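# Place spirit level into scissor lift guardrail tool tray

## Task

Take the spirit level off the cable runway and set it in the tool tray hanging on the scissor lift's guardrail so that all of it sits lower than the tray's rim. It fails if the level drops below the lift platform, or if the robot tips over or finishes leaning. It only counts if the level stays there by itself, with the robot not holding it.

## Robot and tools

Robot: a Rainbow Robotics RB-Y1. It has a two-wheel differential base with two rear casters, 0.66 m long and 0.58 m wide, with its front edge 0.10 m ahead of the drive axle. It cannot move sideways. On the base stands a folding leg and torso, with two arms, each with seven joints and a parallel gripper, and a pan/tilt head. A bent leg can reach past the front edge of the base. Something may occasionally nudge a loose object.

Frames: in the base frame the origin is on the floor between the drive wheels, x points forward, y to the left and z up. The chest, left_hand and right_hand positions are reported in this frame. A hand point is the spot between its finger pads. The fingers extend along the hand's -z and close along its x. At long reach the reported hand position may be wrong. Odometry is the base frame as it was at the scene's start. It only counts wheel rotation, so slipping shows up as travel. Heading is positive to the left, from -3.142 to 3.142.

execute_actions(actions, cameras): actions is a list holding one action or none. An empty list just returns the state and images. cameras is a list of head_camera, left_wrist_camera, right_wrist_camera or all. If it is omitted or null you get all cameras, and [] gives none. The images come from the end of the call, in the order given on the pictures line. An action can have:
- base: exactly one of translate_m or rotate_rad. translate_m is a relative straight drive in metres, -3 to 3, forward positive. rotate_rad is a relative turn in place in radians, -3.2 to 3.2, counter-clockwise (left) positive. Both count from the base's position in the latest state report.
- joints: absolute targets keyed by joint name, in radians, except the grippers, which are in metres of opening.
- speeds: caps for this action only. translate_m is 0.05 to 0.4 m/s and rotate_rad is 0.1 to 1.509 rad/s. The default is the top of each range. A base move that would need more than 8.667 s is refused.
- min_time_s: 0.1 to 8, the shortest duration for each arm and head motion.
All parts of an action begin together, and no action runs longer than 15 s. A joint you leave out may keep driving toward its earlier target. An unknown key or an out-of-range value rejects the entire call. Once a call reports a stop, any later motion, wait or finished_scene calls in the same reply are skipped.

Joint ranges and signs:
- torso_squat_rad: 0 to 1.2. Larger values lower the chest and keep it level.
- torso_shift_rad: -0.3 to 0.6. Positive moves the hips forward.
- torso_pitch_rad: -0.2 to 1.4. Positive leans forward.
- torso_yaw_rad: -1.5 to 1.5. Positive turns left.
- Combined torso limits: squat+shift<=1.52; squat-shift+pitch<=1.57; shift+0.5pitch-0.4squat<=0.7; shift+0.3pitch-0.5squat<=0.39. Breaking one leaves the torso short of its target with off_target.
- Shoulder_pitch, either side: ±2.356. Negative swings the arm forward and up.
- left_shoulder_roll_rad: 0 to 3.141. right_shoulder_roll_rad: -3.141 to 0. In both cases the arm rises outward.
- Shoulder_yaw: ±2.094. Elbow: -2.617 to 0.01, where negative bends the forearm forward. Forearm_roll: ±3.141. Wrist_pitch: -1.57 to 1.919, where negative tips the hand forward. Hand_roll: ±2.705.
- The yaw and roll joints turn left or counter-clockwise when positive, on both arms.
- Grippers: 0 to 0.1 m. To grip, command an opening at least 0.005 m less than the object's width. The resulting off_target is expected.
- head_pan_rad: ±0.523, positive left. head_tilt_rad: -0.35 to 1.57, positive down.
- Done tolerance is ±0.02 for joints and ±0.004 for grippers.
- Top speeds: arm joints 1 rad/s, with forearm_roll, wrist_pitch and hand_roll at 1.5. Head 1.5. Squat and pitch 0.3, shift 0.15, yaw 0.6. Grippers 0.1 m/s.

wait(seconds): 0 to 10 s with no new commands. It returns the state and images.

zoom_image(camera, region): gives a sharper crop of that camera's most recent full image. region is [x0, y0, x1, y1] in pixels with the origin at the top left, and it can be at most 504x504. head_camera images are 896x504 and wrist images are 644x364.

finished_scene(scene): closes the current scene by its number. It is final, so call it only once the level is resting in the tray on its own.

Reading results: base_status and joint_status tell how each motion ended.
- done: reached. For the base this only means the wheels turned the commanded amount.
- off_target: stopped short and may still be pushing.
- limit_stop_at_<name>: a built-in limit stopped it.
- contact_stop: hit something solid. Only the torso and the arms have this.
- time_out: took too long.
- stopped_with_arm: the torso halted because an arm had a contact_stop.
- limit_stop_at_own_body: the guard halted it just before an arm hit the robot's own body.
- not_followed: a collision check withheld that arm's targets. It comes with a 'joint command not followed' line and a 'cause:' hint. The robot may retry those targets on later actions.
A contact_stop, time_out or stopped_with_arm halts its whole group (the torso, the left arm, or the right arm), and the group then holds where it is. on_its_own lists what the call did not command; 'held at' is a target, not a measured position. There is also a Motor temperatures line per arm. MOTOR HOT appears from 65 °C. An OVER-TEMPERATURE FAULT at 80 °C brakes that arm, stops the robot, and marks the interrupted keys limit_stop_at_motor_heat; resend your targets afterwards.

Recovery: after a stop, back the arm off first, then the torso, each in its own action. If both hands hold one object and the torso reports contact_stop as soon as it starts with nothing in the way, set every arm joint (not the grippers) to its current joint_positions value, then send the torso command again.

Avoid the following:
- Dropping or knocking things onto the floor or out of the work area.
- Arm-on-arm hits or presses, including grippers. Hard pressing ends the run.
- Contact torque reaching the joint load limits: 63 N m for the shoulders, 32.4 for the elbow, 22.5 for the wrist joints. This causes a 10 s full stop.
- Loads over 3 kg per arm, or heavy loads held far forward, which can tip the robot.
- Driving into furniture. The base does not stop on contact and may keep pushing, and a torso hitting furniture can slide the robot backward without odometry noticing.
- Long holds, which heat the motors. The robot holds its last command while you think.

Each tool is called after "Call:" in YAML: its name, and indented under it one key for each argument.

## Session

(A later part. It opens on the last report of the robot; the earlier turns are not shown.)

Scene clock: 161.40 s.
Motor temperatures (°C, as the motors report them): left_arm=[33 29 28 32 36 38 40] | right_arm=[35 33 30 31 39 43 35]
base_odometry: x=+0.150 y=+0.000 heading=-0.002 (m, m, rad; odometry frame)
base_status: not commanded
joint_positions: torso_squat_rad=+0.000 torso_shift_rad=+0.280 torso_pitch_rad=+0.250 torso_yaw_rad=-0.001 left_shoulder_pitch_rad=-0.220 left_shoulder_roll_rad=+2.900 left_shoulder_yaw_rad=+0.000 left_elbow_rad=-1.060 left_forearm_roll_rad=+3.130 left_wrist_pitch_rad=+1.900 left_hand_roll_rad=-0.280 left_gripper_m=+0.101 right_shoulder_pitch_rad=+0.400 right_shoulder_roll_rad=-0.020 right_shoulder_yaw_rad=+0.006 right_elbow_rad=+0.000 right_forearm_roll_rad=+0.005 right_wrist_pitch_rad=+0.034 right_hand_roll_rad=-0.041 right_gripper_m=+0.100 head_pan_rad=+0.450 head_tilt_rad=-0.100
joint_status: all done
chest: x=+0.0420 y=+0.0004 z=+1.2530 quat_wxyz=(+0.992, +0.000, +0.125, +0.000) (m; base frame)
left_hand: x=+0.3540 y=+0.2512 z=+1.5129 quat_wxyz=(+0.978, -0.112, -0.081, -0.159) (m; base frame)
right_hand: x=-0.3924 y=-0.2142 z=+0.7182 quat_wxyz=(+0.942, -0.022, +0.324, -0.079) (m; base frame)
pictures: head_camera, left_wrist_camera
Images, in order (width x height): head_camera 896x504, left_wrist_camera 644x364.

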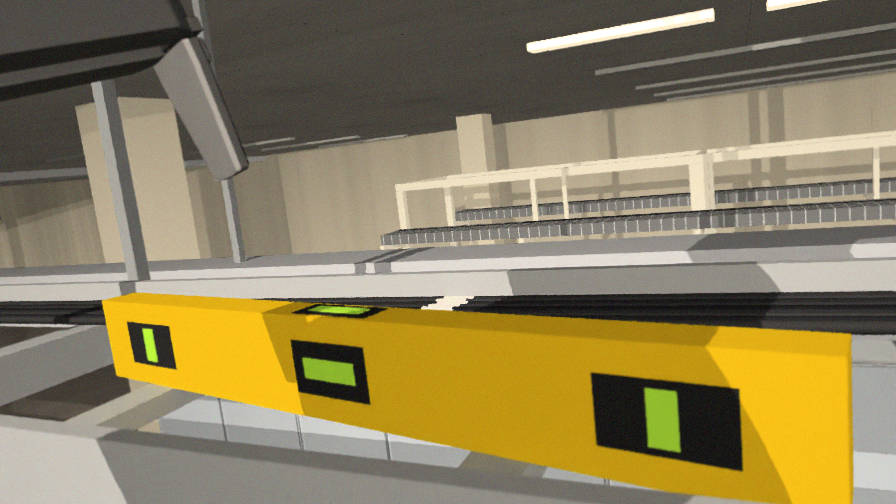

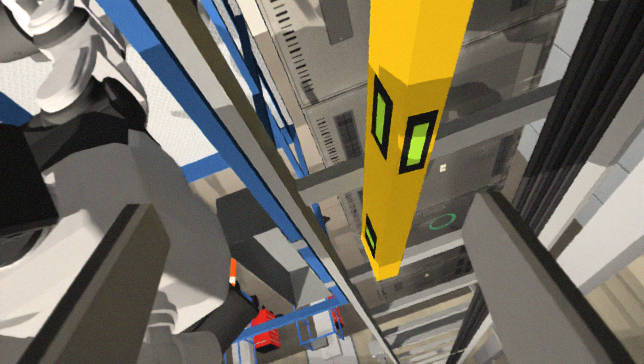

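Call:
execute_actions:
  actions:
    - {"joints":{"left_shoulder_roll_rad":2.72,"left_shoulder_pitch_rad":-0.06,"left_elbow_rad":-0.86},"min_time_s":1.5}
  cameras: ["head_camera","left_wrist_camera"]

Scene clock: 173.57 s.
Motor temperatures (°C, as the motors report them): left_arm=[33 29 28 32 36 38 40] | right_arm=[35 33 30 31 39 43 35]
base_odometry: x=+0.150 y=+0.000 heading=-0.002 (m, m, rad; odometry frame)
base_status: not commanded
joint_positions: torso_squat_rad=+0.000 torso_shift_rad=+0.280 torso_pitch_rad=+0.250 torso_yaw_rad=-0.001 left_shoulder_pitch_rad=-0.060 left_shoulder_roll_rad=+2.721 left_shoulder_yaw_rad=+0.000 left_elbow_rad=-0.860 left_forearm_roll_rad=+3.130 left_wrist_pitch_rad=+1.900 left_hand_roll_rad=-0.280 left_gripper_m=+0.101 right_shoulder_pitch_rad=+0.400 right_shoulder_roll_rad=-0.020 right_shoulder_yaw_rad=+0.006 right_elbow_rad=+0.000 right_forearm_roll_rad=+0.005 right_wrist_pitch_rad=+0.034 right_hand_roll_rad=-0.041 right_gripper_m=+0.100 head_pan_rad=+0.450 head_tilt_rad=-0.100
joint_status: all done
chest: x=+0.0420 y=+0.0004 z=+1.2530 quat_wxyz=(+0.992, +0.000, +0.125, +0.000) (m; base frame)
left_hand: x=+0.3934 y=+0.3198 z=+1.4994 quat_wxyz=(+0.972, -0.184, -0.116, -0.085) (m; base frame)
right_hand: x=-0.3924 y=-0.2142 z=+0.7182 quat_wxyz=(+0.942, -0.022, +0.324, -0.079) (m; base frame)
pictures: head_camera, left_wrist_camera
Images, in order (width x height): head_camera 896x504, left_wrist_camera 644x364.

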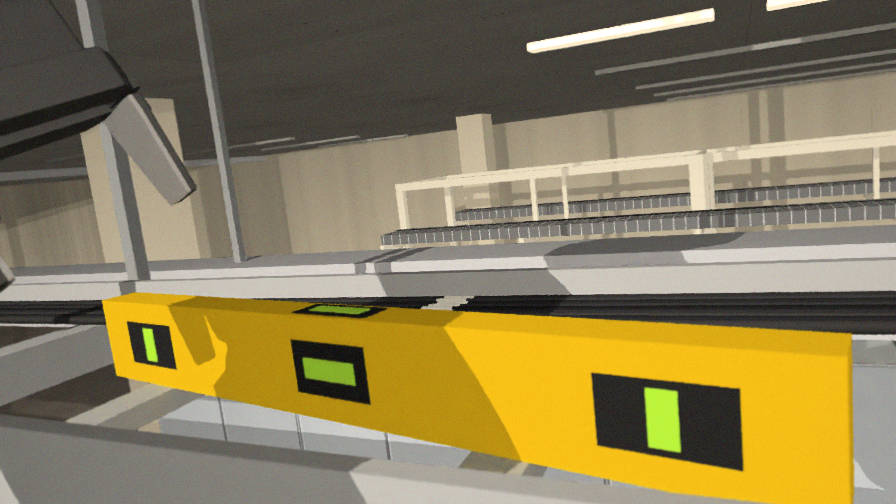

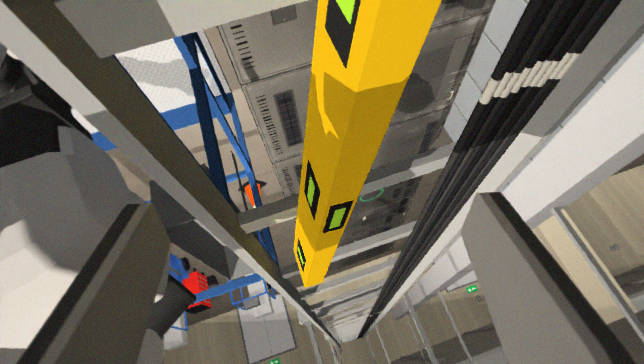

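Call:
execute_actions:
  actions:
    - {"joints":{"left_hand_roll_rad":-0.44,"left_shoulder_pitch_rad":0.0,"left_elbow_rad":-0.95},"min_time_s":1.5}
  cameras: ["head_camera","left_wrist_camera"]

Scene clock: 180.87 s.
Motor temperatures (°C, as the motors report them): left_arm=[33 29 28 32 36 38 40] | right_arm=[35 33 30 31 39 43 35]
base_odometry: x=+0.150 y=+0.000 heading=-0.002 (m, m, rad; odometry frame)
base_status: not commanded
joint_positions: torso_squat_rad=+0.000 torso_shift_rad=+0.280 torso_pitch_rad=+0.250 torso_yaw_rad=-0.001 left_shoulder_pitch_rad=+0.000 left_shoulder_roll_rad=+2.721 left_shoulder_yaw_rad=+0.000 left_elbow_rad=-0.950 left_forearm_roll_rad=+3.130 left_wrist_pitch_rad=+1.900 left_hand_roll_rad=-0.440 left_gripper_m=+0.101 right_shoulder_pitch_rad=+0.400 right_shoulder_roll_rad=-0.020 right_shoulder_yaw_rad=+0.006 right_elbow_rad=+0.000 right_forearm_roll_rad=+0.005 right_wrist_pitch_rad=+0.034 right_hand_roll_rad=-0.041 right_gripper_m=+0.100 head_pan_rad=+0.450 head_tilt_rad=-0.100
joint_status: all done
chest: x=+0.0420 y=+0.0004 z=+1.2530 quat_wxyz=(+0.992, +0.000, +0.125, +0.000) (m; base frame)
left_hand: x=+0.3921 y=+0.3162 z=+1.4614 quat_wxyz=(+0.968, -0.187, -0.062, -0.158) (m; base frame)
right_hand: x=-0.3924 y=-0.2142 z=+0.7182 quat_wxyz=(+0.942, -0.022, +0.324, -0.079) (m; base frame)
pictures: head_camera, left_wrist_camera
Images, in order (width x height): head_camera 896x504, left_wrist_camera 644x364.

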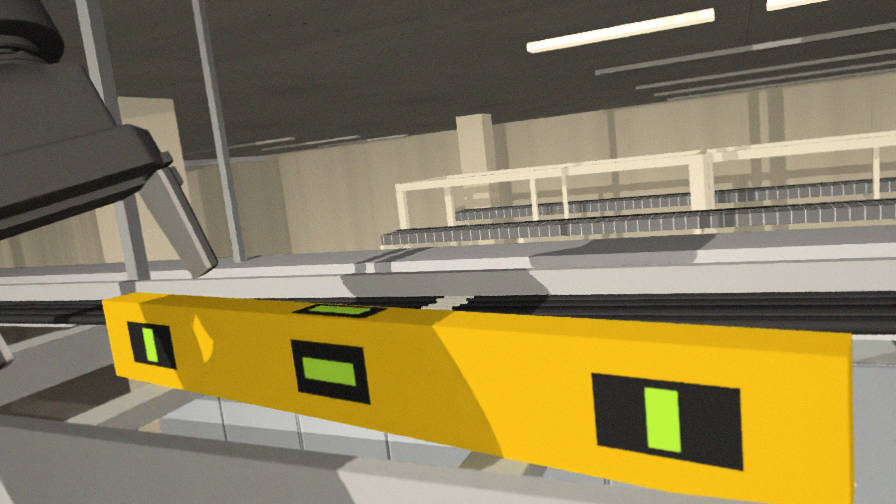

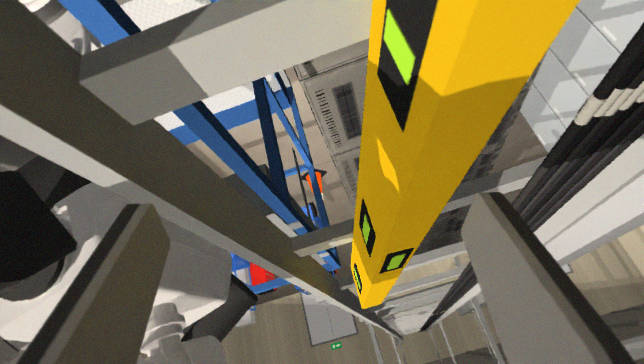

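Call:
execute_actions:
  actions:
    - {"joints":{"left_shoulder_roll_rad":2.84,"left_shoulder_pitch_rad":0.12,"left_elbow_rad":-0.8},"min_time_s":1.5}
  cameras: ["head_camera","left_wrist_camera"]

Scene clock: 188.03 s.
Motor temperatures (°C, as the motors report them): left_arm=[33 29 28 32 36 38 40] | right_arm=[35 33 30 31 39 43 35]
base_odometry: x=+0.150 y=+0.000 heading=-0.002 (m, m, rad; odometry frame)
base_status: not commanded
joint_positions: torso_squat_rad=+0.000 torso_shift_rad=+0.280 torso_pitch_rad=+0.250 torso_yaw_rad=-0.001 left_shoulder_pitch_rad=+0.119 left_shoulder_roll_rad=+2.840 left_shoulder_yaw_rad=+0.000 left_elbow_rad=-0.800 left_forearm_roll_rad=+3.130 left_wrist_pitch_rad=+1.900 left_hand_roll_rad=-0.440 left_gripper_m=+0.101 right_shoulder_pitch_rad=+0.400 right_shoulder_roll_rad=-0.020 right_shoulder_yaw_rad=+0.006 right_elbow_rad=+0.000 right_forearm_roll_rad=+0.005 right_wrist_pitch_rad=+0.034 right_hand_roll_rad=-0.041 right_gripper_m=+0.100 head_pan_rad=+0.450 head_tilt_rad=-0.100
joint_status: all done
chest: x=+0.0420 y=+0.0004 z=+1.2530 quat_wxyz=(+0.992, +0.000, +0.125, +0.000) (m; base frame)
left_hand: x=+0.4217 y=+0.3147 z=+1.4669 quat_wxyz=(+0.981, -0.114, -0.068, -0.138) (m; base frame)
right_hand: x=-0.3924 y=-0.2142 z=+0.7182 quat_wxyz=(+0.942, -0.022, +0.324, -0.079) (m; base frame)
pictures: head_camera, left_wrist_camera
Images, in order (width x height): head_camera 896x504, left_wrist_camera 644x364.

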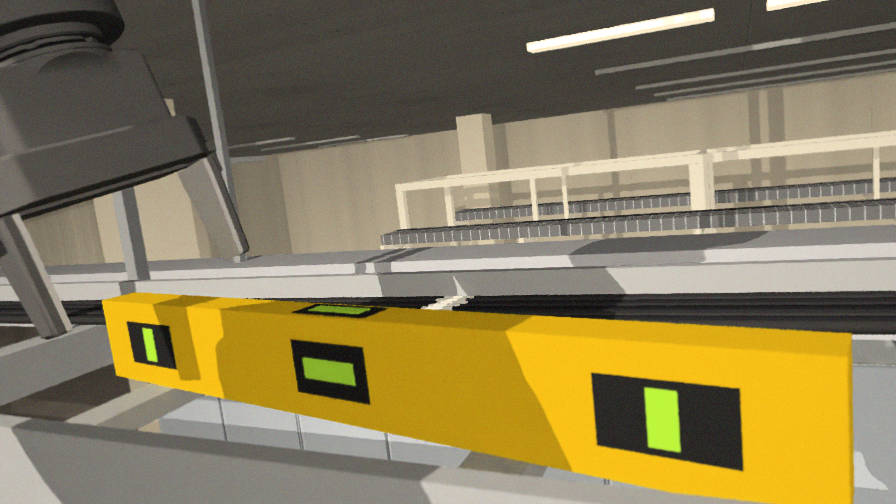

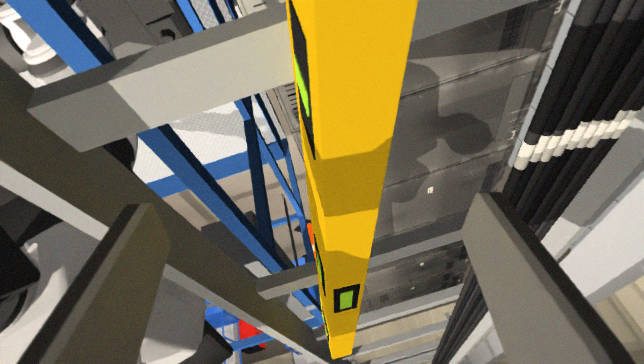

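Call:
execute_actions:
  actions:
    - {"joints":{"left_shoulder_roll_rad":3.08,"left_shoulder_pitch_rad":0.09,"left_elbow_rad":-0.8},"min_time_s":1.5}
  cameras: ["head_camera","left_wrist_camera"]

Scene clock: 196.23 s.
Motor temperatures (°C, as the motors report them): left_arm=[33 29 28 32 36 38 40] | right_arm=[35 33 30 31 39 43 35]
base_odometry: x=+0.150 y=+0.000 heading=-0.002 (m, m, rad; odometry frame)
base_status: not commanded
joint_positions: torso_squat_rad=+0.000 torso_shift_rad=+0.280 torso_pitch_rad=+0.250 torso_yaw_rad=-0.001 left_shoulder_pitch_rad=+0.090 left_shoulder_roll_rad=+3.080 left_shoulder_yaw_rad=+0.000 left_elbow_rad=-0.800 left_forearm_roll_rad=+3.130 left_wrist_pitch_rad=+1.900 left_hand_roll_rad=-0.440 left_gripper_m=+0.101 right_shoulder_pitch_rad=+0.400 right_shoulder_roll_rad=-0.020 right_shoulder_yaw_rad=+0.006 right_elbow_rad=+0.000 right_forearm_roll_rad=+0.005 right_wrist_pitch_rad=+0.034 right_hand_roll_rad=-0.041 right_gripper_m=+0.100 head_pan_rad=+0.450 head_tilt_rad=-0.100
joint_status: all done
chest: x=+0.0420 y=+0.0004 z=+1.2530 quat_wxyz=(+0.992, +0.000, +0.125, +0.000) (m; base frame)
left_hand: x=+0.4246 y=+0.2486 z=+1.4876 quat_wxyz=(+0.980, -0.006, -0.056, -0.190) (m; base frame)
right_hand: x=-0.3924 y=-0.2142 z=+0.7182 quat_wxyz=(+0.942, -0.022, +0.324, -0.079) (m; base frame)
pictures: head_camera, left_wrist_camera
Images, in order (width x height): head_camera 896x504, left_wrist_camera 644x364.

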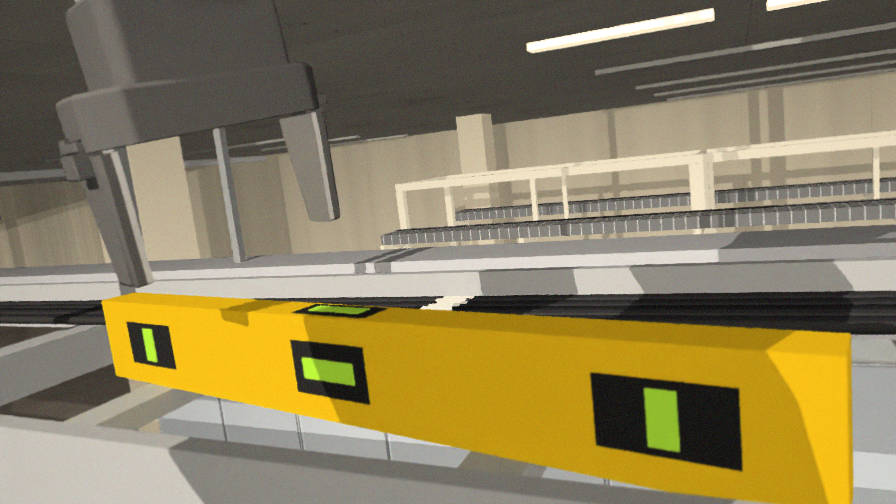

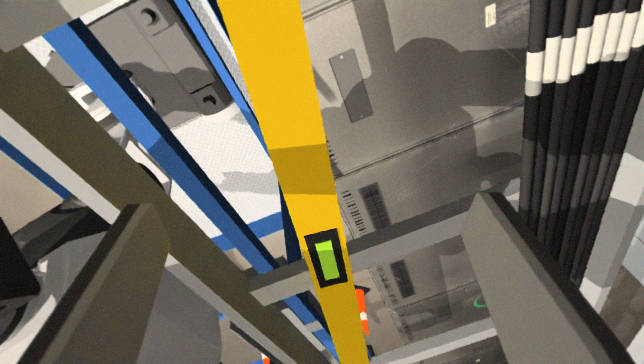

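Call:
execute_actions:
  actions:
    - {"joints":{"left_hand_roll_rad":-0.35,"left_gripper_m":0.065,"left_shoulder_pitch_rad":0.1,"left_elbow_rad":-0.92},"min_time_s":1.5}
  cameras: ["head_camera","left_wrist_camera"]

Scene clock: 202.83 s.
Motor temperatures (°C, as the motors report them): left_arm=[33 29 28 32 36 38 40] | right_arm=[35 33 30 31 39 43 35]
base_odometry: x=+0.150 y=+0.000 heading=-0.002 (m, m, rad; odometry frame)
base_status: not commanded
joint_positions: torso_squat_rad=+0.000 torso_shift_rad=+0.280 torso_pitch_rad=+0.250 torso_yaw_rad=-0.001 left_shoulder_pitch_rad=+0.099 left_shoulder_roll_rad=+3.080 left_shoulder_yaw_rad=+0.000 left_elbow_rad=-0.920 left_forearm_roll_rad=+3.130 left_wrist_pitch_rad=+1.900 left_hand_roll_rad=-0.350 left_gripper_m=+0.065 right_shoulder_pitch_rad=+0.400 right_shoulder_roll_rad=-0.020 right_shoulder_yaw_rad=+0.006 right_elbow_rad=+0.000 right_forearm_roll_rad=+0.005 right_wrist_pitch_rad=+0.034 right_hand_roll_rad=-0.041 right_gripper_m=+0.100 head_pan_rad=+0.450 head_tilt_rad=-0.100
joint_status: all done
chest: x=+0.0420 y=+0.0004 z=+1.2530 quat_wxyz=(+0.992, +0.000, +0.125, +0.000) (m; base frame)
left_hand: x=+0.4128 y=+0.2475 z=+1.4562 quat_wxyz=(+0.989, -0.021, +0.007, -0.147) (m; base frame)
right_hand: x=-0.3924 y=-0.2142 z=+0.7182 quat_wxyz=(+0.942, -0.022, +0.324, -0.079) (m; base frame)
pictures: head_camera, left_wrist_camera
Images, in order (width x height): head_camera 896x504, left_wrist_camera 644x364.

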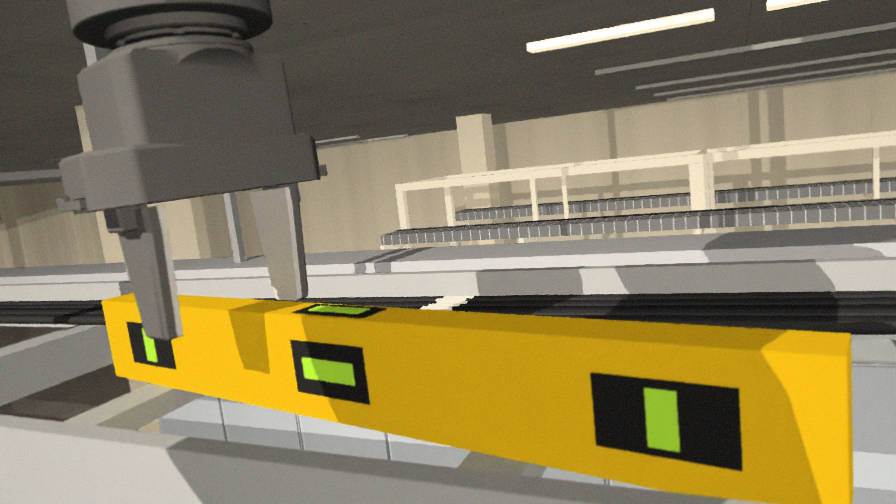

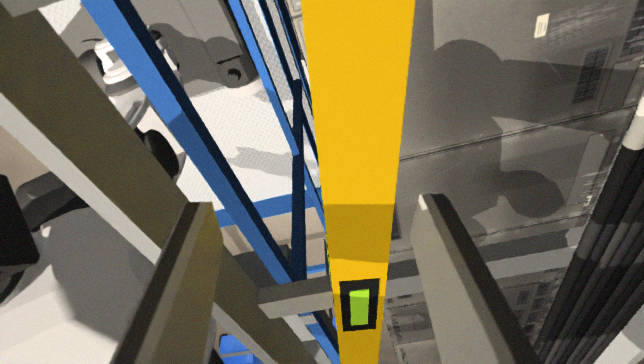

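Call:
execute_actions:
  actions:
    - {"joints":{"left_wrist_pitch_rad":1.85,"left_shoulder_pitch_rad":0.18,"left_elbow_rad":-0.96},"min_time_s":1.5}
  cameras: ["head_camera","left_wrist_camera"]

Scene clock: 209.57 s.
Motor temperatures (°C, as the motors report them): left_arm=[33 29 28 32 36 38 40] | right_arm=[35 33 30 31 39 43 35]
base_odometry: x=+0.150 y=+0.000 heading=-0.002 (m, m, rad; odometry frame)
base_status: not commanded
joint_positions: torso_squat_rad=+0.000 torso_shift_rad=+0.280 torso_pitch_rad=+0.250 torso_yaw_rad=-0.001 left_shoulder_pitch_rad=+0.179 left_shoulder_roll_rad=+3.080 left_shoulder_yaw_rad=+0.000 left_elbow_rad=-0.960 left_forearm_roll_rad=+3.130 left_wrist_pitch_rad=+1.850 left_hand_roll_rad=-0.350 left_gripper_m=+0.065 right_shoulder_pitch_rad=+0.400 right_shoulder_roll_rad=-0.020 right_shoulder_yaw_rad=+0.006 right_elbow_rad=+0.000 right_forearm_roll_rad=+0.005 right_wrist_pitch_rad=+0.034 right_hand_roll_rad=-0.041 right_gripper_m=+0.100 head_pan_rad=+0.450 head_tilt_rad=-0.100
joint_status: all done
chest: x=+0.0420 y=+0.0004 z=+1.2530 quat_wxyz=(+0.992, +0.000, +0.125, +0.000) (m; base frame)
left_hand: x=+0.4261 y=+0.2563 z=+1.4197 quat_wxyz=(+0.990, -0.022, +0.040, -0.133) (m; base frame)
right_hand: x=-0.3924 y=-0.2142 z=+0.7182 quat_wxyz=(+0.942, -0.022, +0.324, -0.079) (m; base frame)
pictures: head_camera, left_wrist_camera
Images, in order (width x height): head_camera 896x504, left_wrist_camera 644x364.

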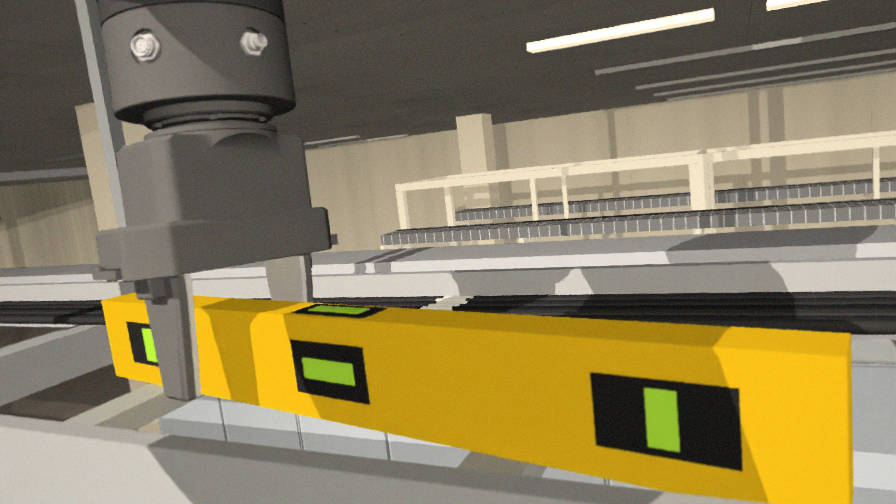

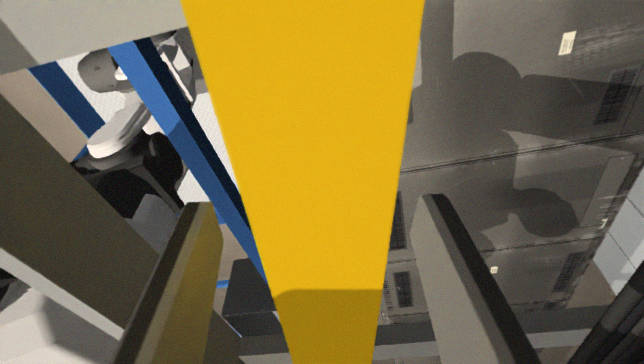

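Call:
execute_actions:
  actions:
    - {"joints":{"left_gripper_m":0.01}}
  cameras: []

Call:
execute_actions:
  actions:
    - {"joints":{"left_shoulder_pitch_rad":0.02,"left_elbow_rad":-0.8},"min_time_s":2}
  cameras: ["head_camera","left_wrist_camera"]

Scene clock: 214.50 s.
Motor temperatures (°C, as the motors report them): left_arm=[33 29 28 32 36 38 40] | right_arm=[35 33 30 31 39 43 35]
base_odometry: x=+0.150 y=+0.000 heading=-0.002 (m, m, rad; odometry frame)
base_status: not commanded
joint_positions: torso_squat_rad=+0.000 torso_shift_rad=+0.280 torso_pitch_rad=+0.250 torso_yaw_rad=-0.001 left_shoulder_pitch_rad=+0.180 left_shoulder_roll_rad=+3.080 left_shoulder_yaw_rad=+0.000 left_elbow_rad=-0.960 left_forearm_roll_rad=+3.130 left_wrist_pitch_rad=+1.850 left_hand_roll_rad=-0.350 left_gripper_m=+0.023 right_shoulder_pitch_rad=+0.400 right_shoulder_roll_rad=-0.020 right_shoulder_yaw_rad=+0.006 right_elbow_rad=+0.000 right_forearm_roll_rad=+0.005 right_wrist_pitch_rad=+0.034 right_hand_roll_rad=-0.041 right_gripper_m=+0.100 head_pan_rad=+0.450 head_tilt_rad=-0.100
joint_status: left_gripper_m off_target (ended at +0.023, target +0.010)
chest: x=+0.0420 y=+0.0004 z=+1.2530 quat_wxyz=(+0.992, +0.000, +0.125, +0.000) (m; base frame)
left_hand: x=+0.4261 y=+0.2563 z=+1.4197 quat_wxyz=(+0.990, -0.022, +0.040, -0.133) (m; base frame)
right_hand: x=-0.3924 y=-0.2142 z=+0.7182 quat_wxyz=(+0.942, -0.022, +0.324, -0.079) (m; base frame)
pictures: none
No camera images: the call's "cameras" was empty. Leave "cameras" out to get every camera's image.

Scene clock: 216.80 s.
Motor temperatures (°C, as the motors report them): left_arm=[33 29 28 32 36 38 40] | right_arm=[35 33 30 31 39 43 35]
base_odometry: x=+0.150 y=+0.000 heading=-0.002 (m, m, rad; odometry frame)
base_status: not commanded
joint_positions: torso_squat_rad=+0.000 torso_shift_rad=+0.280 torso_pitch_rad=+0.250 torso_yaw_rad=-0.001 left_shoulder_pitch_rad=+0.020 left_shoulder_roll_rad=+3.080 left_shoulder_yaw_rad=+0.000 left_elbow_rad=-0.800 left_forearm_roll_rad=+3.130 left_wrist_pitch_rad=+1.850 left_hand_roll_rad=-0.350 left_gripper_m=+0.023 right_shoulder_pitch_rad=+0.400 right_shoulder_roll_rad=-0.020 right_shoulder_yaw_rad=+0.006 right_elbow_rad=+0.000 right_forearm_roll_rad=+0.005 right_wrist_pitch_rad=+0.034 right_hand_roll_rad=-0.041 right_gripper_m=+0.100 head_pan_rad=+0.450 head_tilt_rad=-0.100
joint_status: all done
chest: x=+0.0420 y=+0.0004 z=+1.2530 quat_wxyz=(+0.992, +0.000, +0.125, +0.000) (m; base frame)
left_hand: x=+0.4254 y=+0.2418 z=+1.5131 quat_wxyz=(+0.981, -0.003, -0.113, -0.157) (m; base frame)
right_hand: x=-0.3924 y=-0.2142 z=+0.7182 quat_wxyz=(+0.942, -0.022, +0.324, -0.079) (m; base frame)
pictures: head_camera, left_wrist_camera
Images, in order (width x height): head_camera 896x504, left_wrist_camera 644x364.

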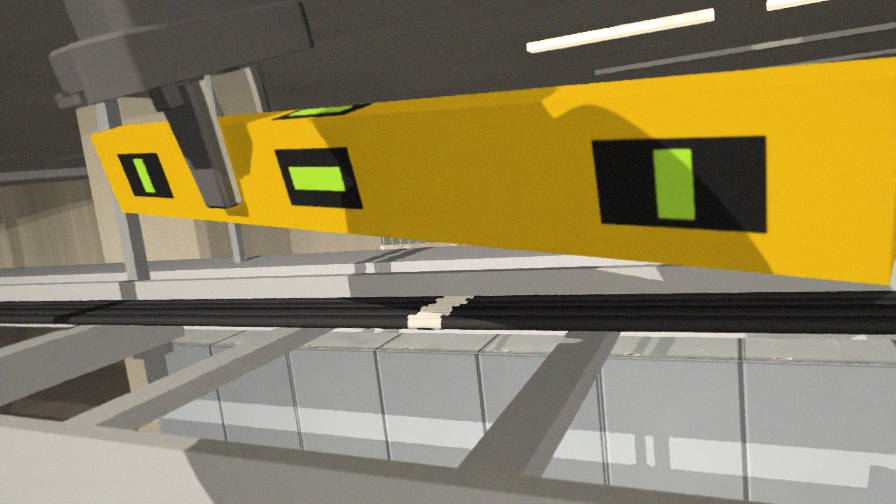

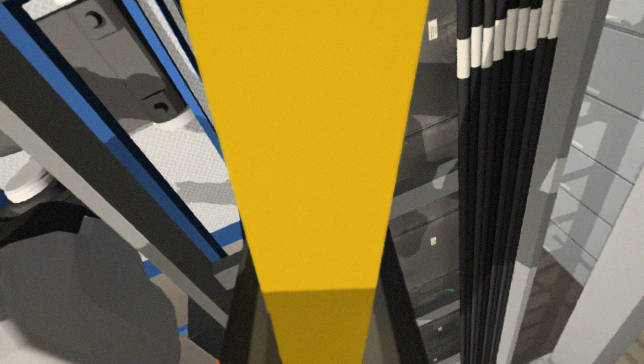

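Call:
execute_actions:
  actions:
    - {"joints":{"torso_pitch_rad":0.0,"head_tilt_rad":0.1,"head_pan_rad":0.3}}
  cameras: []

Call:
execute_actions:
  actions:
    - {"joints":{"torso_shift_rad":0.0}}

Scene clock: 242.80 s.
Motor temperatures (°C, as the motors report them): left_arm=[33 29 28 32 36 38 40] | right_arm=[35 33 30 31 39 43 35]
base_odometry: x=+0.150 y=+0.000 heading=-0.002 (m, m, rad; odometry frame)
base_status: not commanded
joint_positions: torso_squat_rad=+0.000 torso_shift_rad=+0.280 torso_pitch_rad=+0.000 torso_yaw_rad=-0.001 left_shoulder_pitch_rad=+0.020 left_shoulder_roll_rad=+3.080 left_shoulder_yaw_rad=+0.000 left_elbow_rad=-0.800 left_forearm_roll_rad=+3.130 left_wrist_pitch_rad=+1.850 left_hand_roll_rad=-0.350 left_gripper_m=+0.023 right_shoulder_pitch_rad=+0.400 right_shoulder_roll_rad=-0.020 right_shoulder_yaw_rad=+0.006 right_elbow_rad=+0.000 right_forearm_roll_rad=+0.005 right_wrist_pitch_rad=+0.034 right_hand_roll_rad=-0.041 right_gripper_m=+0.100 head_pan_rad=+0.300 head_tilt_rad=+0.100
joint_status: all done
chest: x=-0.0346 y=+0.0004 z=+1.2627 quat_wxyz=(+1.000, +0.000, +0.000, +0.000) (m; base frame)
left_hand: x=+0.2724 y=+0.2418 z=+1.6096 quat_wxyz=(+0.959, +0.017, -0.235, -0.156) (m; base frame)
right_hand: x=-0.3231 y=-0.2143 z=+0.6369 quat_wxyz=(+0.976, -0.012, +0.204, -0.081) (m; base frame)
pictures: none
No camera images: the call's "cameras" was empty. Leave "cameras" out to get every camera's image.

Scene clock: 245.43 s.
Motor temperatures (°C, as the motors report them): left_arm=[33 29 28 32 36 38 40] | right_arm=[35 33 30 31 39 43 35]
base_odometry: x=+0.150 y=+0.000 heading=-0.002 (m, m, rad; odometry frame)
base_status: not commanded
joint_positions: torso_squat_rad=+0.000 torso_shift_rad=+0.000 torso_pitch_rad=+0.000 torso_yaw_rad=-0.001 left_shoulder_pitch_rad=+0.020 left_shoulder_roll_rad=+3.080 left_shoulder_yaw_rad=+0.000 left_elbow_rad=-0.800 left_forearm_roll_rad=+3.130 left_wrist_pitch_rad=+1.850 left_hand_roll_rad=-0.350 left_gripper_m=+0.023 right_shoulder_pitch_rad=+0.400 right_shoulder_roll_rad=-0.020 right_shoulder_yaw_rad=+0.006 right_elbow_rad=+0.000 right_forearm_roll_rad=+0.005 right_wrist_pitch_rad=+0.034 right_hand_roll_rad=-0.041 right_gripper_m=+0.100 head_pan_rad=+0.300 head_tilt_rad=+0.100
joint_status: all done
chest: x=-0.2281 y=+0.0004 z=+1.2899 quat_wxyz=(+1.000, +0.000, +0.000, +0.000) (m; base frame)
left_hand: x=+0.0789 y=+0.2418 z=+1.6369 quat_wxyz=(+0.959, +0.017, -0.235, -0.156) (m; base frame)
right_hand: x=-0.5165 y=-0.2143 z=+0.6641 quat_wxyz=(+0.976, -0.012, +0.204, -0.081) (m; base frame)
pictures: head_camera, left_wrist_camera, right_wrist_camera
Images, in order (width x height): head_camera 896x504, left_wrist_camera 644x364, right_wrist_camera 644x364.

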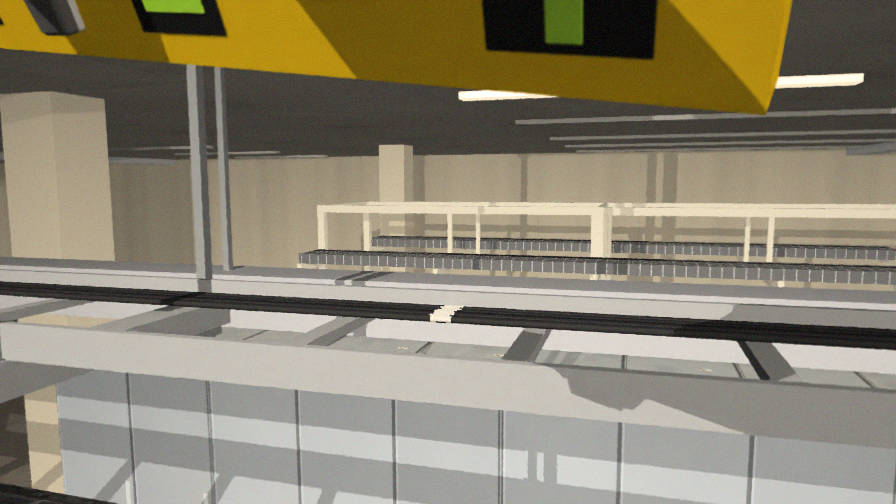

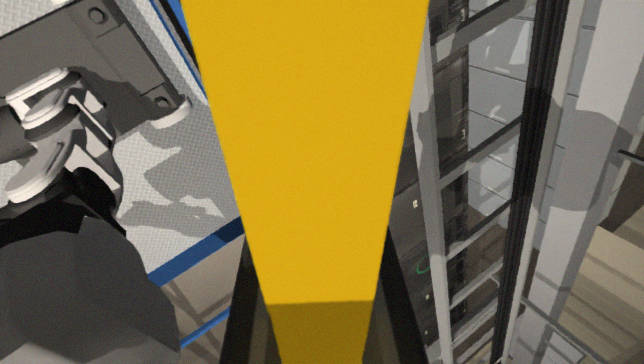

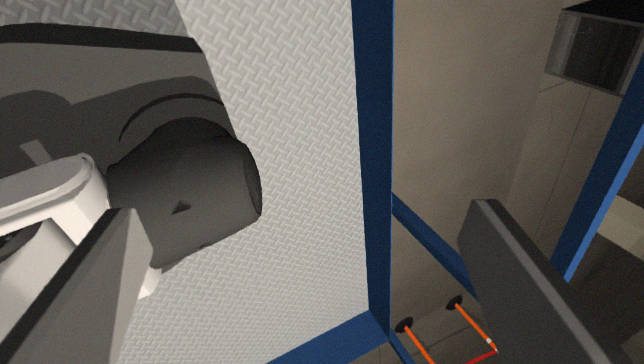

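Call:
execute_actions:
  actions:
    - {"joints":{"torso_yaw_rad":-1.4,"right_shoulder_pitch_rad":0.0,"head_pan_rad":0,"head_tilt_rad":0.3}}
  cameras: []

Call:
execute_actions:
  actions:
    - {"joints":{"left_hand_roll_rad":1.35,"torso_shift_rad":0.1,"head_tilt_rad":0.6,"head_pan_rad":0.2},"min_time_s":2.5}

Scene clock: 258.00 s.
Motor temperatures (°C, as the motors report them): left_arm=[33 29 28 32 36 38 40] | right_arm=[35 33 30 31 39 43 35]
base_odometry: x=+0.150 y=+0.000 heading=-0.002 (m, m, rad; odometry frame)
base_status: not commanded
joint_positions: torso_squat_rad=+0.000 torso_shift_rad=+0.000 torso_pitch_rad=+0.000 torso_yaw_rad=-1.098 left_shoulder_pitch_rad=+0.020 left_shoulder_roll_rad=+3.080 left_shoulder_yaw_rad=+0.000 left_elbow_rad=-0.800 left_forearm_roll_rad=+3.130 left_wrist_pitch_rad=+1.850 left_hand_roll_rad=-0.350 left_gripper_m=+0.023 right_shoulder_pitch_rad=+0.000 right_shoulder_roll_rad=-0.020 right_shoulder_yaw_rad=+0.006 right_elbow_rad=+0.000 right_forearm_roll_rad=+0.005 right_wrist_pitch_rad=+0.034 right_hand_roll_rad=-0.041 right_gripper_m=+0.100 head_pan_rad=+0.000 head_tilt_rad=+0.300
joint_status: torso_yaw_rad limit_stop_at_own_body (moved -1.097 of -1.399); the others done
on_its_own: torso_yaw_rad is held at -1.097, not at your -1.400, since a limit_stop_at_own_body
chest: x=-0.2280 y=+0.0004 z=+1.2899 quat_wxyz=(+0.853, +0.000, +0.000, -0.522) (m; base frame)
left_hand: x=+0.1268 y=-0.1627 z=+1.6368 quat_wxyz=(+0.737, -0.108, -0.209, -0.633) (m; base frame)
right_hand: x=-0.4411 y=-0.0997 z=+0.6077 quat_wxyz=(+0.845, +0.000, +0.020, -0.535) (m; base frame)
pictures: none
No camera images: the call's "cameras" was empty. Leave "cameras" out to get every camera's image.

not run: a stop came earlier in this reply.

Call:
execute_actions:
  actions:
    - {"joints":{"right_shoulder_pitch_rad":-0.2,"right_elbow_rad":-0.7,"right_shoulder_roll_rad":-0.15}}
  cameras: []

Call:
execute_actions:
  actions:
    - {"joints":{"torso_yaw_rad":-1.4,"torso_shift_rad":0.1,"left_hand_roll_rad":1.35,"head_tilt_rad":0.6,"head_pan_rad":0.2},"min_time_s":2.5}

Scene clock: 264.67 s.
Motor temperatures (°C, as the motors report them): left_arm=[33 29 28 32 36 38 40] | right_arm=[35 33 30 31 39 43 35]
base_odometry: x=+0.150 y=+0.000 heading=-0.002 (m, m, rad; odometry frame)
base_status: not commanded
joint_positions: torso_squat_rad=+0.000 torso_shift_rad=+0.000 torso_pitch_rad=+0.000 torso_yaw_rad=-1.098 left_shoulder_pitch_rad=+0.020 left_shoulder_roll_rad=+3.080 left_shoulder_yaw_rad=+0.000 left_elbow_rad=-0.800 left_forearm_roll_rad=+3.130 left_wrist_pitch_rad=+1.850 left_hand_roll_rad=-0.350 left_gripper_m=+0.022 right_shoulder_pitch_rad=-0.200 right_shoulder_roll_rad=-0.150 right_shoulder_yaw_rad=+0.006 right_elbow_rad=-0.700 right_forearm_roll_rad=+0.005 right_wrist_pitch_rad=+0.034 right_hand_roll_rad=-0.041 right_gripper_m=+0.100 head_pan_rad=+0.000 head_tilt_rad=+0.300
joint_status: all done
on_its_own: torso_yaw_rad is held at -1.097, not at your -1.400, since a limit_stop_at_own_body
chest: x=-0.2280 y=+0.0004 z=+1.2899 quat_wxyz=(+0.853, +0.000, +0.000, -0.522) (m; base frame)
left_hand: x=+0.1268 y=-0.1626 z=+1.6369 quat_wxyz=(+0.737, -0.108, -0.209, -0.633) (m; base frame)
right_hand: x=-0.2882 y=-0.5245 z=+0.7756 quat_wxyz=(+0.793, -0.263, -0.327, -0.442) (m; base frame)
pictures: none
No camera images: the call's "cameras" was empty. Leave "cameras" out to get every camera's image.

Scene clock: 267.47 s.
Motor temperatures (°C, as the motors report them): left_arm=[33 29 28 32 36 38 40] | right_arm=[35 33 30 31 39 43 35]
base_odometry: x=+0.150 y=+0.000 heading=-0.002 (m, m, rad; odometry frame)
base_status: not commanded
joint_positions: torso_squat_rad=+0.000 torso_shift_rad=+0.100 torso_pitch_rad=+0.000 torso_yaw_rad=-1.400 left_shoulder_pitch_rad=+0.020 left_shoulder_roll_rad=+3.080 left_shoulder_yaw_rad=+0.000 left_elbow_rad=-0.800 left_forearm_roll_rad=+3.130 left_wrist_pitch_rad=+1.850 left_hand_roll_rad=+1.350 left_gripper_m=+0.023 right_shoulder_pitch_rad=-0.200 right_shoulder_roll_rad=-0.150 right_shoulder_yaw_rad=+0.006 right_elbow_rad=-0.700 right_forearm_roll_rad=+0.005 right_wrist_pitch_rad=+0.034 right_hand_roll_rad=-0.041 right_gripper_m=+0.100 head_pan_rad=+0.200 head_tilt_rad=+0.600
joint_status: all done
chest: x=-0.1580 y=+0.0004 z=+1.2864 quat_wxyz=(+0.765, +0.000, +0.000, -0.644) (m; base frame)
left_hand: x=+0.1321 y=-0.2609 z=+1.6333 quat_wxyz=(+0.972, -0.234, -0.022, -0.010) (m; base frame)
right_hand: x=-0.3720 y=-0.4827 z=+0.7721 quat_wxyz=(+0.717, -0.309, -0.284, -0.556) (m; base frame)
pictures: head_camera, left_wrist_camera, right_wrist_camera
Images, in order (width x height): head_camera 896x504, left_wrist_camera 644x364, right_wrist_camera 644x364.

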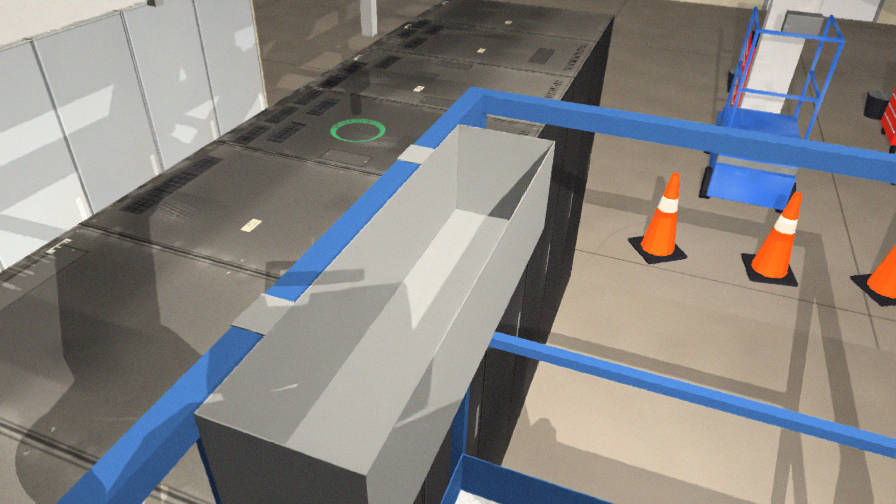

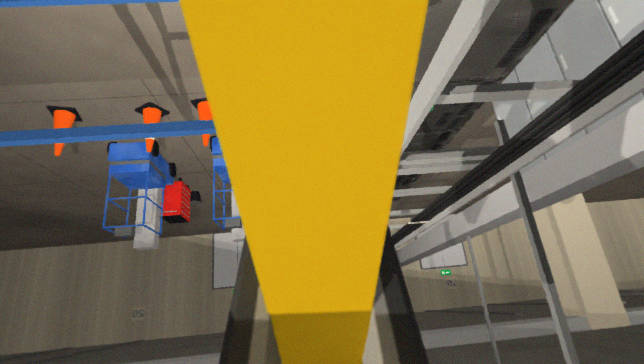

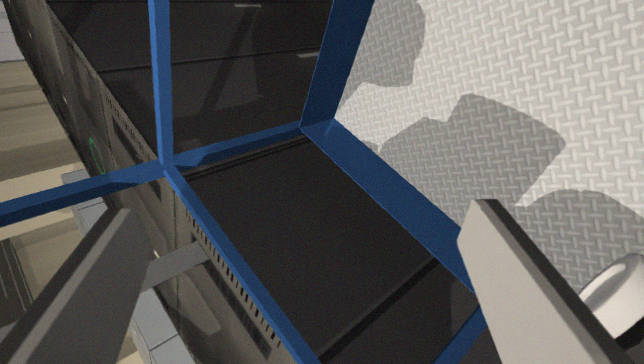

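Call:
execute_actions:
  actions:
    - {"joints":{"left_shoulder_pitch_rad":0.65,"left_elbow_rad":-1.05,"left_wrist_pitch_rad":1.42,"head_tilt_rad":0.45},"min_time_s":2.5}

Scene clock: 281.13 s.
Motor temperatures (°C, as the motors report them): left_arm=[33 29 28 32 36 38 40] | right_arm=[35 33 30 31 39 43 35]
base_odometry: x=+0.150 y=+0.000 heading=-0.002 (m, m, rad; odometry frame)
base_status: not commanded
joint_positions: torso_squat_rad=+0.000 torso_shift_rad=+0.100 torso_pitch_rad=-0.001 torso_yaw_rad=-1.400 left_shoulder_pitch_rad=+0.635 left_shoulder_roll_rad=+3.082 left_shoulder_yaw_rad=+0.001 left_elbow_rad=-1.041 left_forearm_roll_rad=+3.129 left_wrist_pitch_rad=+1.422 left_hand_roll_rad=+1.349 left_gripper_m=+0.023 right_shoulder_pitch_rad=-0.200 right_shoulder_roll_rad=-0.150 right_shoulder_yaw_rad=+0.006 right_elbow_rad=-0.700 right_forearm_roll_rad=+0.005 right_wrist_pitch_rad=+0.034 right_hand_roll_rad=-0.041 right_gripper_m=+0.100 head_pan_rad=+0.200 head_tilt_rad=+0.450
joint_status: left_shoulder_pitch_rad contact_stop (moved +0.615 of +0.630); left_elbow_rad contact_stop (moved -0.241 of -0.250); the others done
chest: x=-0.1586 y=+0.0005 z=+1.2865 quat_wxyz=(+0.765, +0.000, +0.000, -0.644) (m; base frame)
left_hand: x=+0.2420 y=-0.3805 z=+1.3642 quat_wxyz=(+0.995, -0.038, -0.026, +0.092) (m; base frame)
right_hand: x=-0.3721 y=-0.4826 z=+0.7720 quat_wxyz=(+0.717, -0.309, -0.284, -0.557) (m; base frame)
pictures: head_camera, left_wrist_camera, right_wrist_camera
Images, in order (width x height): head_camera 896x504, left_wrist_camera 644x364, right_wrist_camera 644x364.

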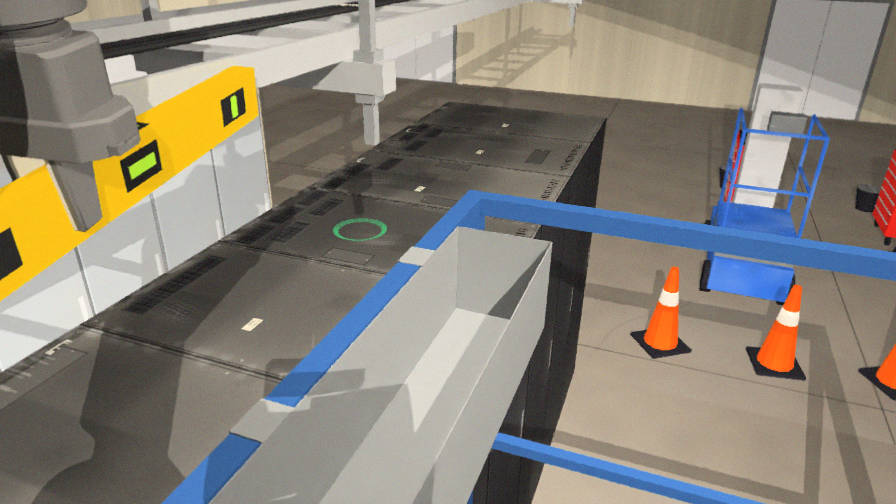

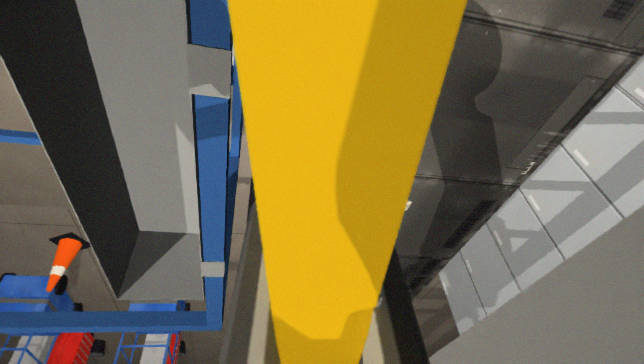

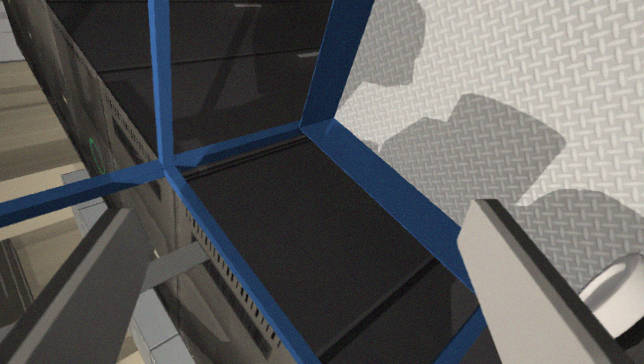

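Call:
execute_actions:
  actions:
    - {"base":{"translate_m":-0.14},"joints":{"left_shoulder_pitch_rad":0.6,"left_hand_roll_rad":1.17},"speeds":{"translate_m":0.06},"min_time_s":2}

Scene clock: 291.83 s.
Motor temperatures (°C, as the motors report them): left_arm=[33 29 28 32 36 38 40] | right_arm=[35 33 30 31 39 43 35]
base_odometry: x=+0.010 y=+0.000 heading=-0.002 (m, m, rad; odometry frame)
base_status: done
joint_positions: torso_squat_rad=+0.000 torso_shift_rad=+0.100 torso_pitch_rad=+0.000 torso_yaw_rad=-1.400 left_shoulder_pitch_rad=+0.600 left_shoulder_roll_rad=+3.082 left_shoulder_yaw_rad=+0.001 left_elbow_rad=-1.042 left_forearm_roll_rad=+3.129 left_wrist_pitch_rad=+1.422 left_hand_roll_rad=+1.170 left_gripper_m=+0.022 right_shoulder_pitch_rad=-0.200 right_shoulder_roll_rad=-0.150 right_shoulder_yaw_rad=+0.006 right_elbow_rad=-0.700 right_forearm_roll_rad=+0.005 right_wrist_pitch_rad=+0.034 right_hand_roll_rad=-0.041 right_gripper_m=+0.100 head_pan_rad=+0.200 head_tilt_rad=+0.450
joint_status: all done
chest: x=-0.1581 y=+0.0004 z=+1.2864 quat_wxyz=(+0.765, +0.000, +0.000, -0.644) (m; base frame)
left_hand: x=+0.2378 y=-0.3824 z=+1.3783 quat_wxyz=(+0.998, -0.051, -0.031, -0.003) (m; base frame)
right_hand: x=-0.3721 y=-0.4826 z=+0.7720 quat_wxyz=(+0.717, -0.309, -0.284, -0.557) (m; base frame)
pictures: head_camera, left_wrist_camera, right_wrist_camera
Images, in order (width x height): head_camera 896x504, left_wrist_camera 644x364, right_wrist_camera 644x364.

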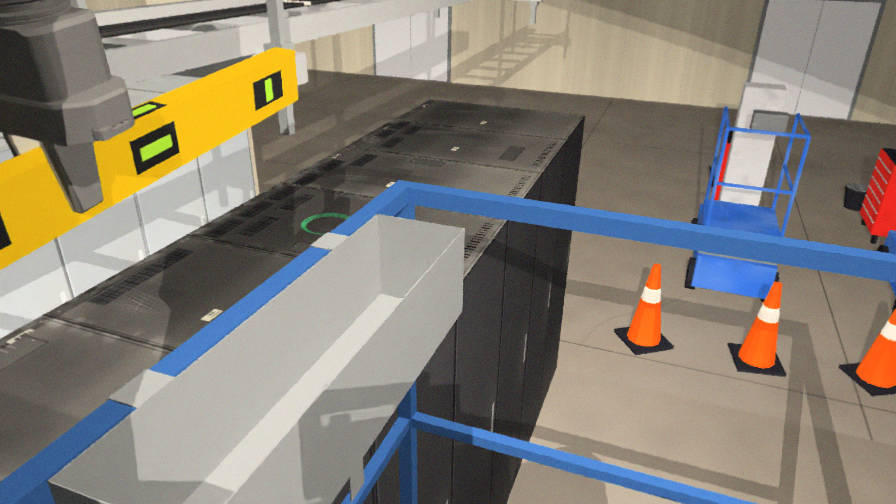

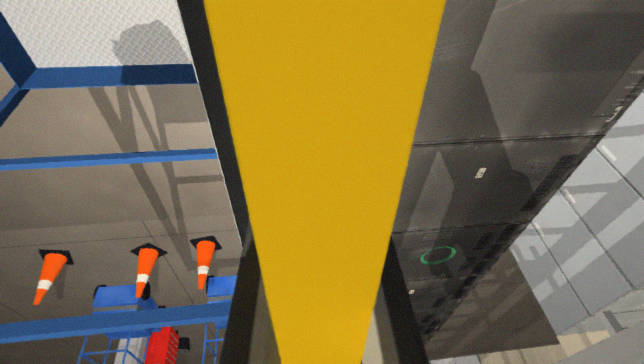

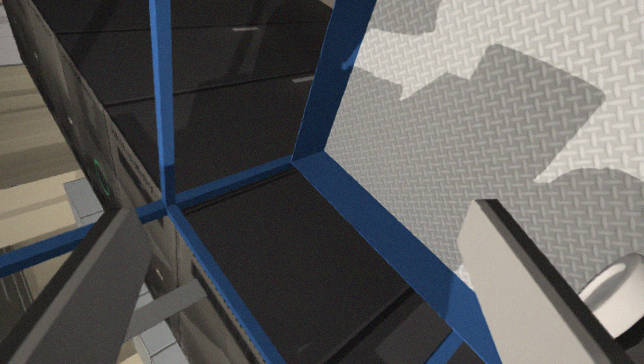

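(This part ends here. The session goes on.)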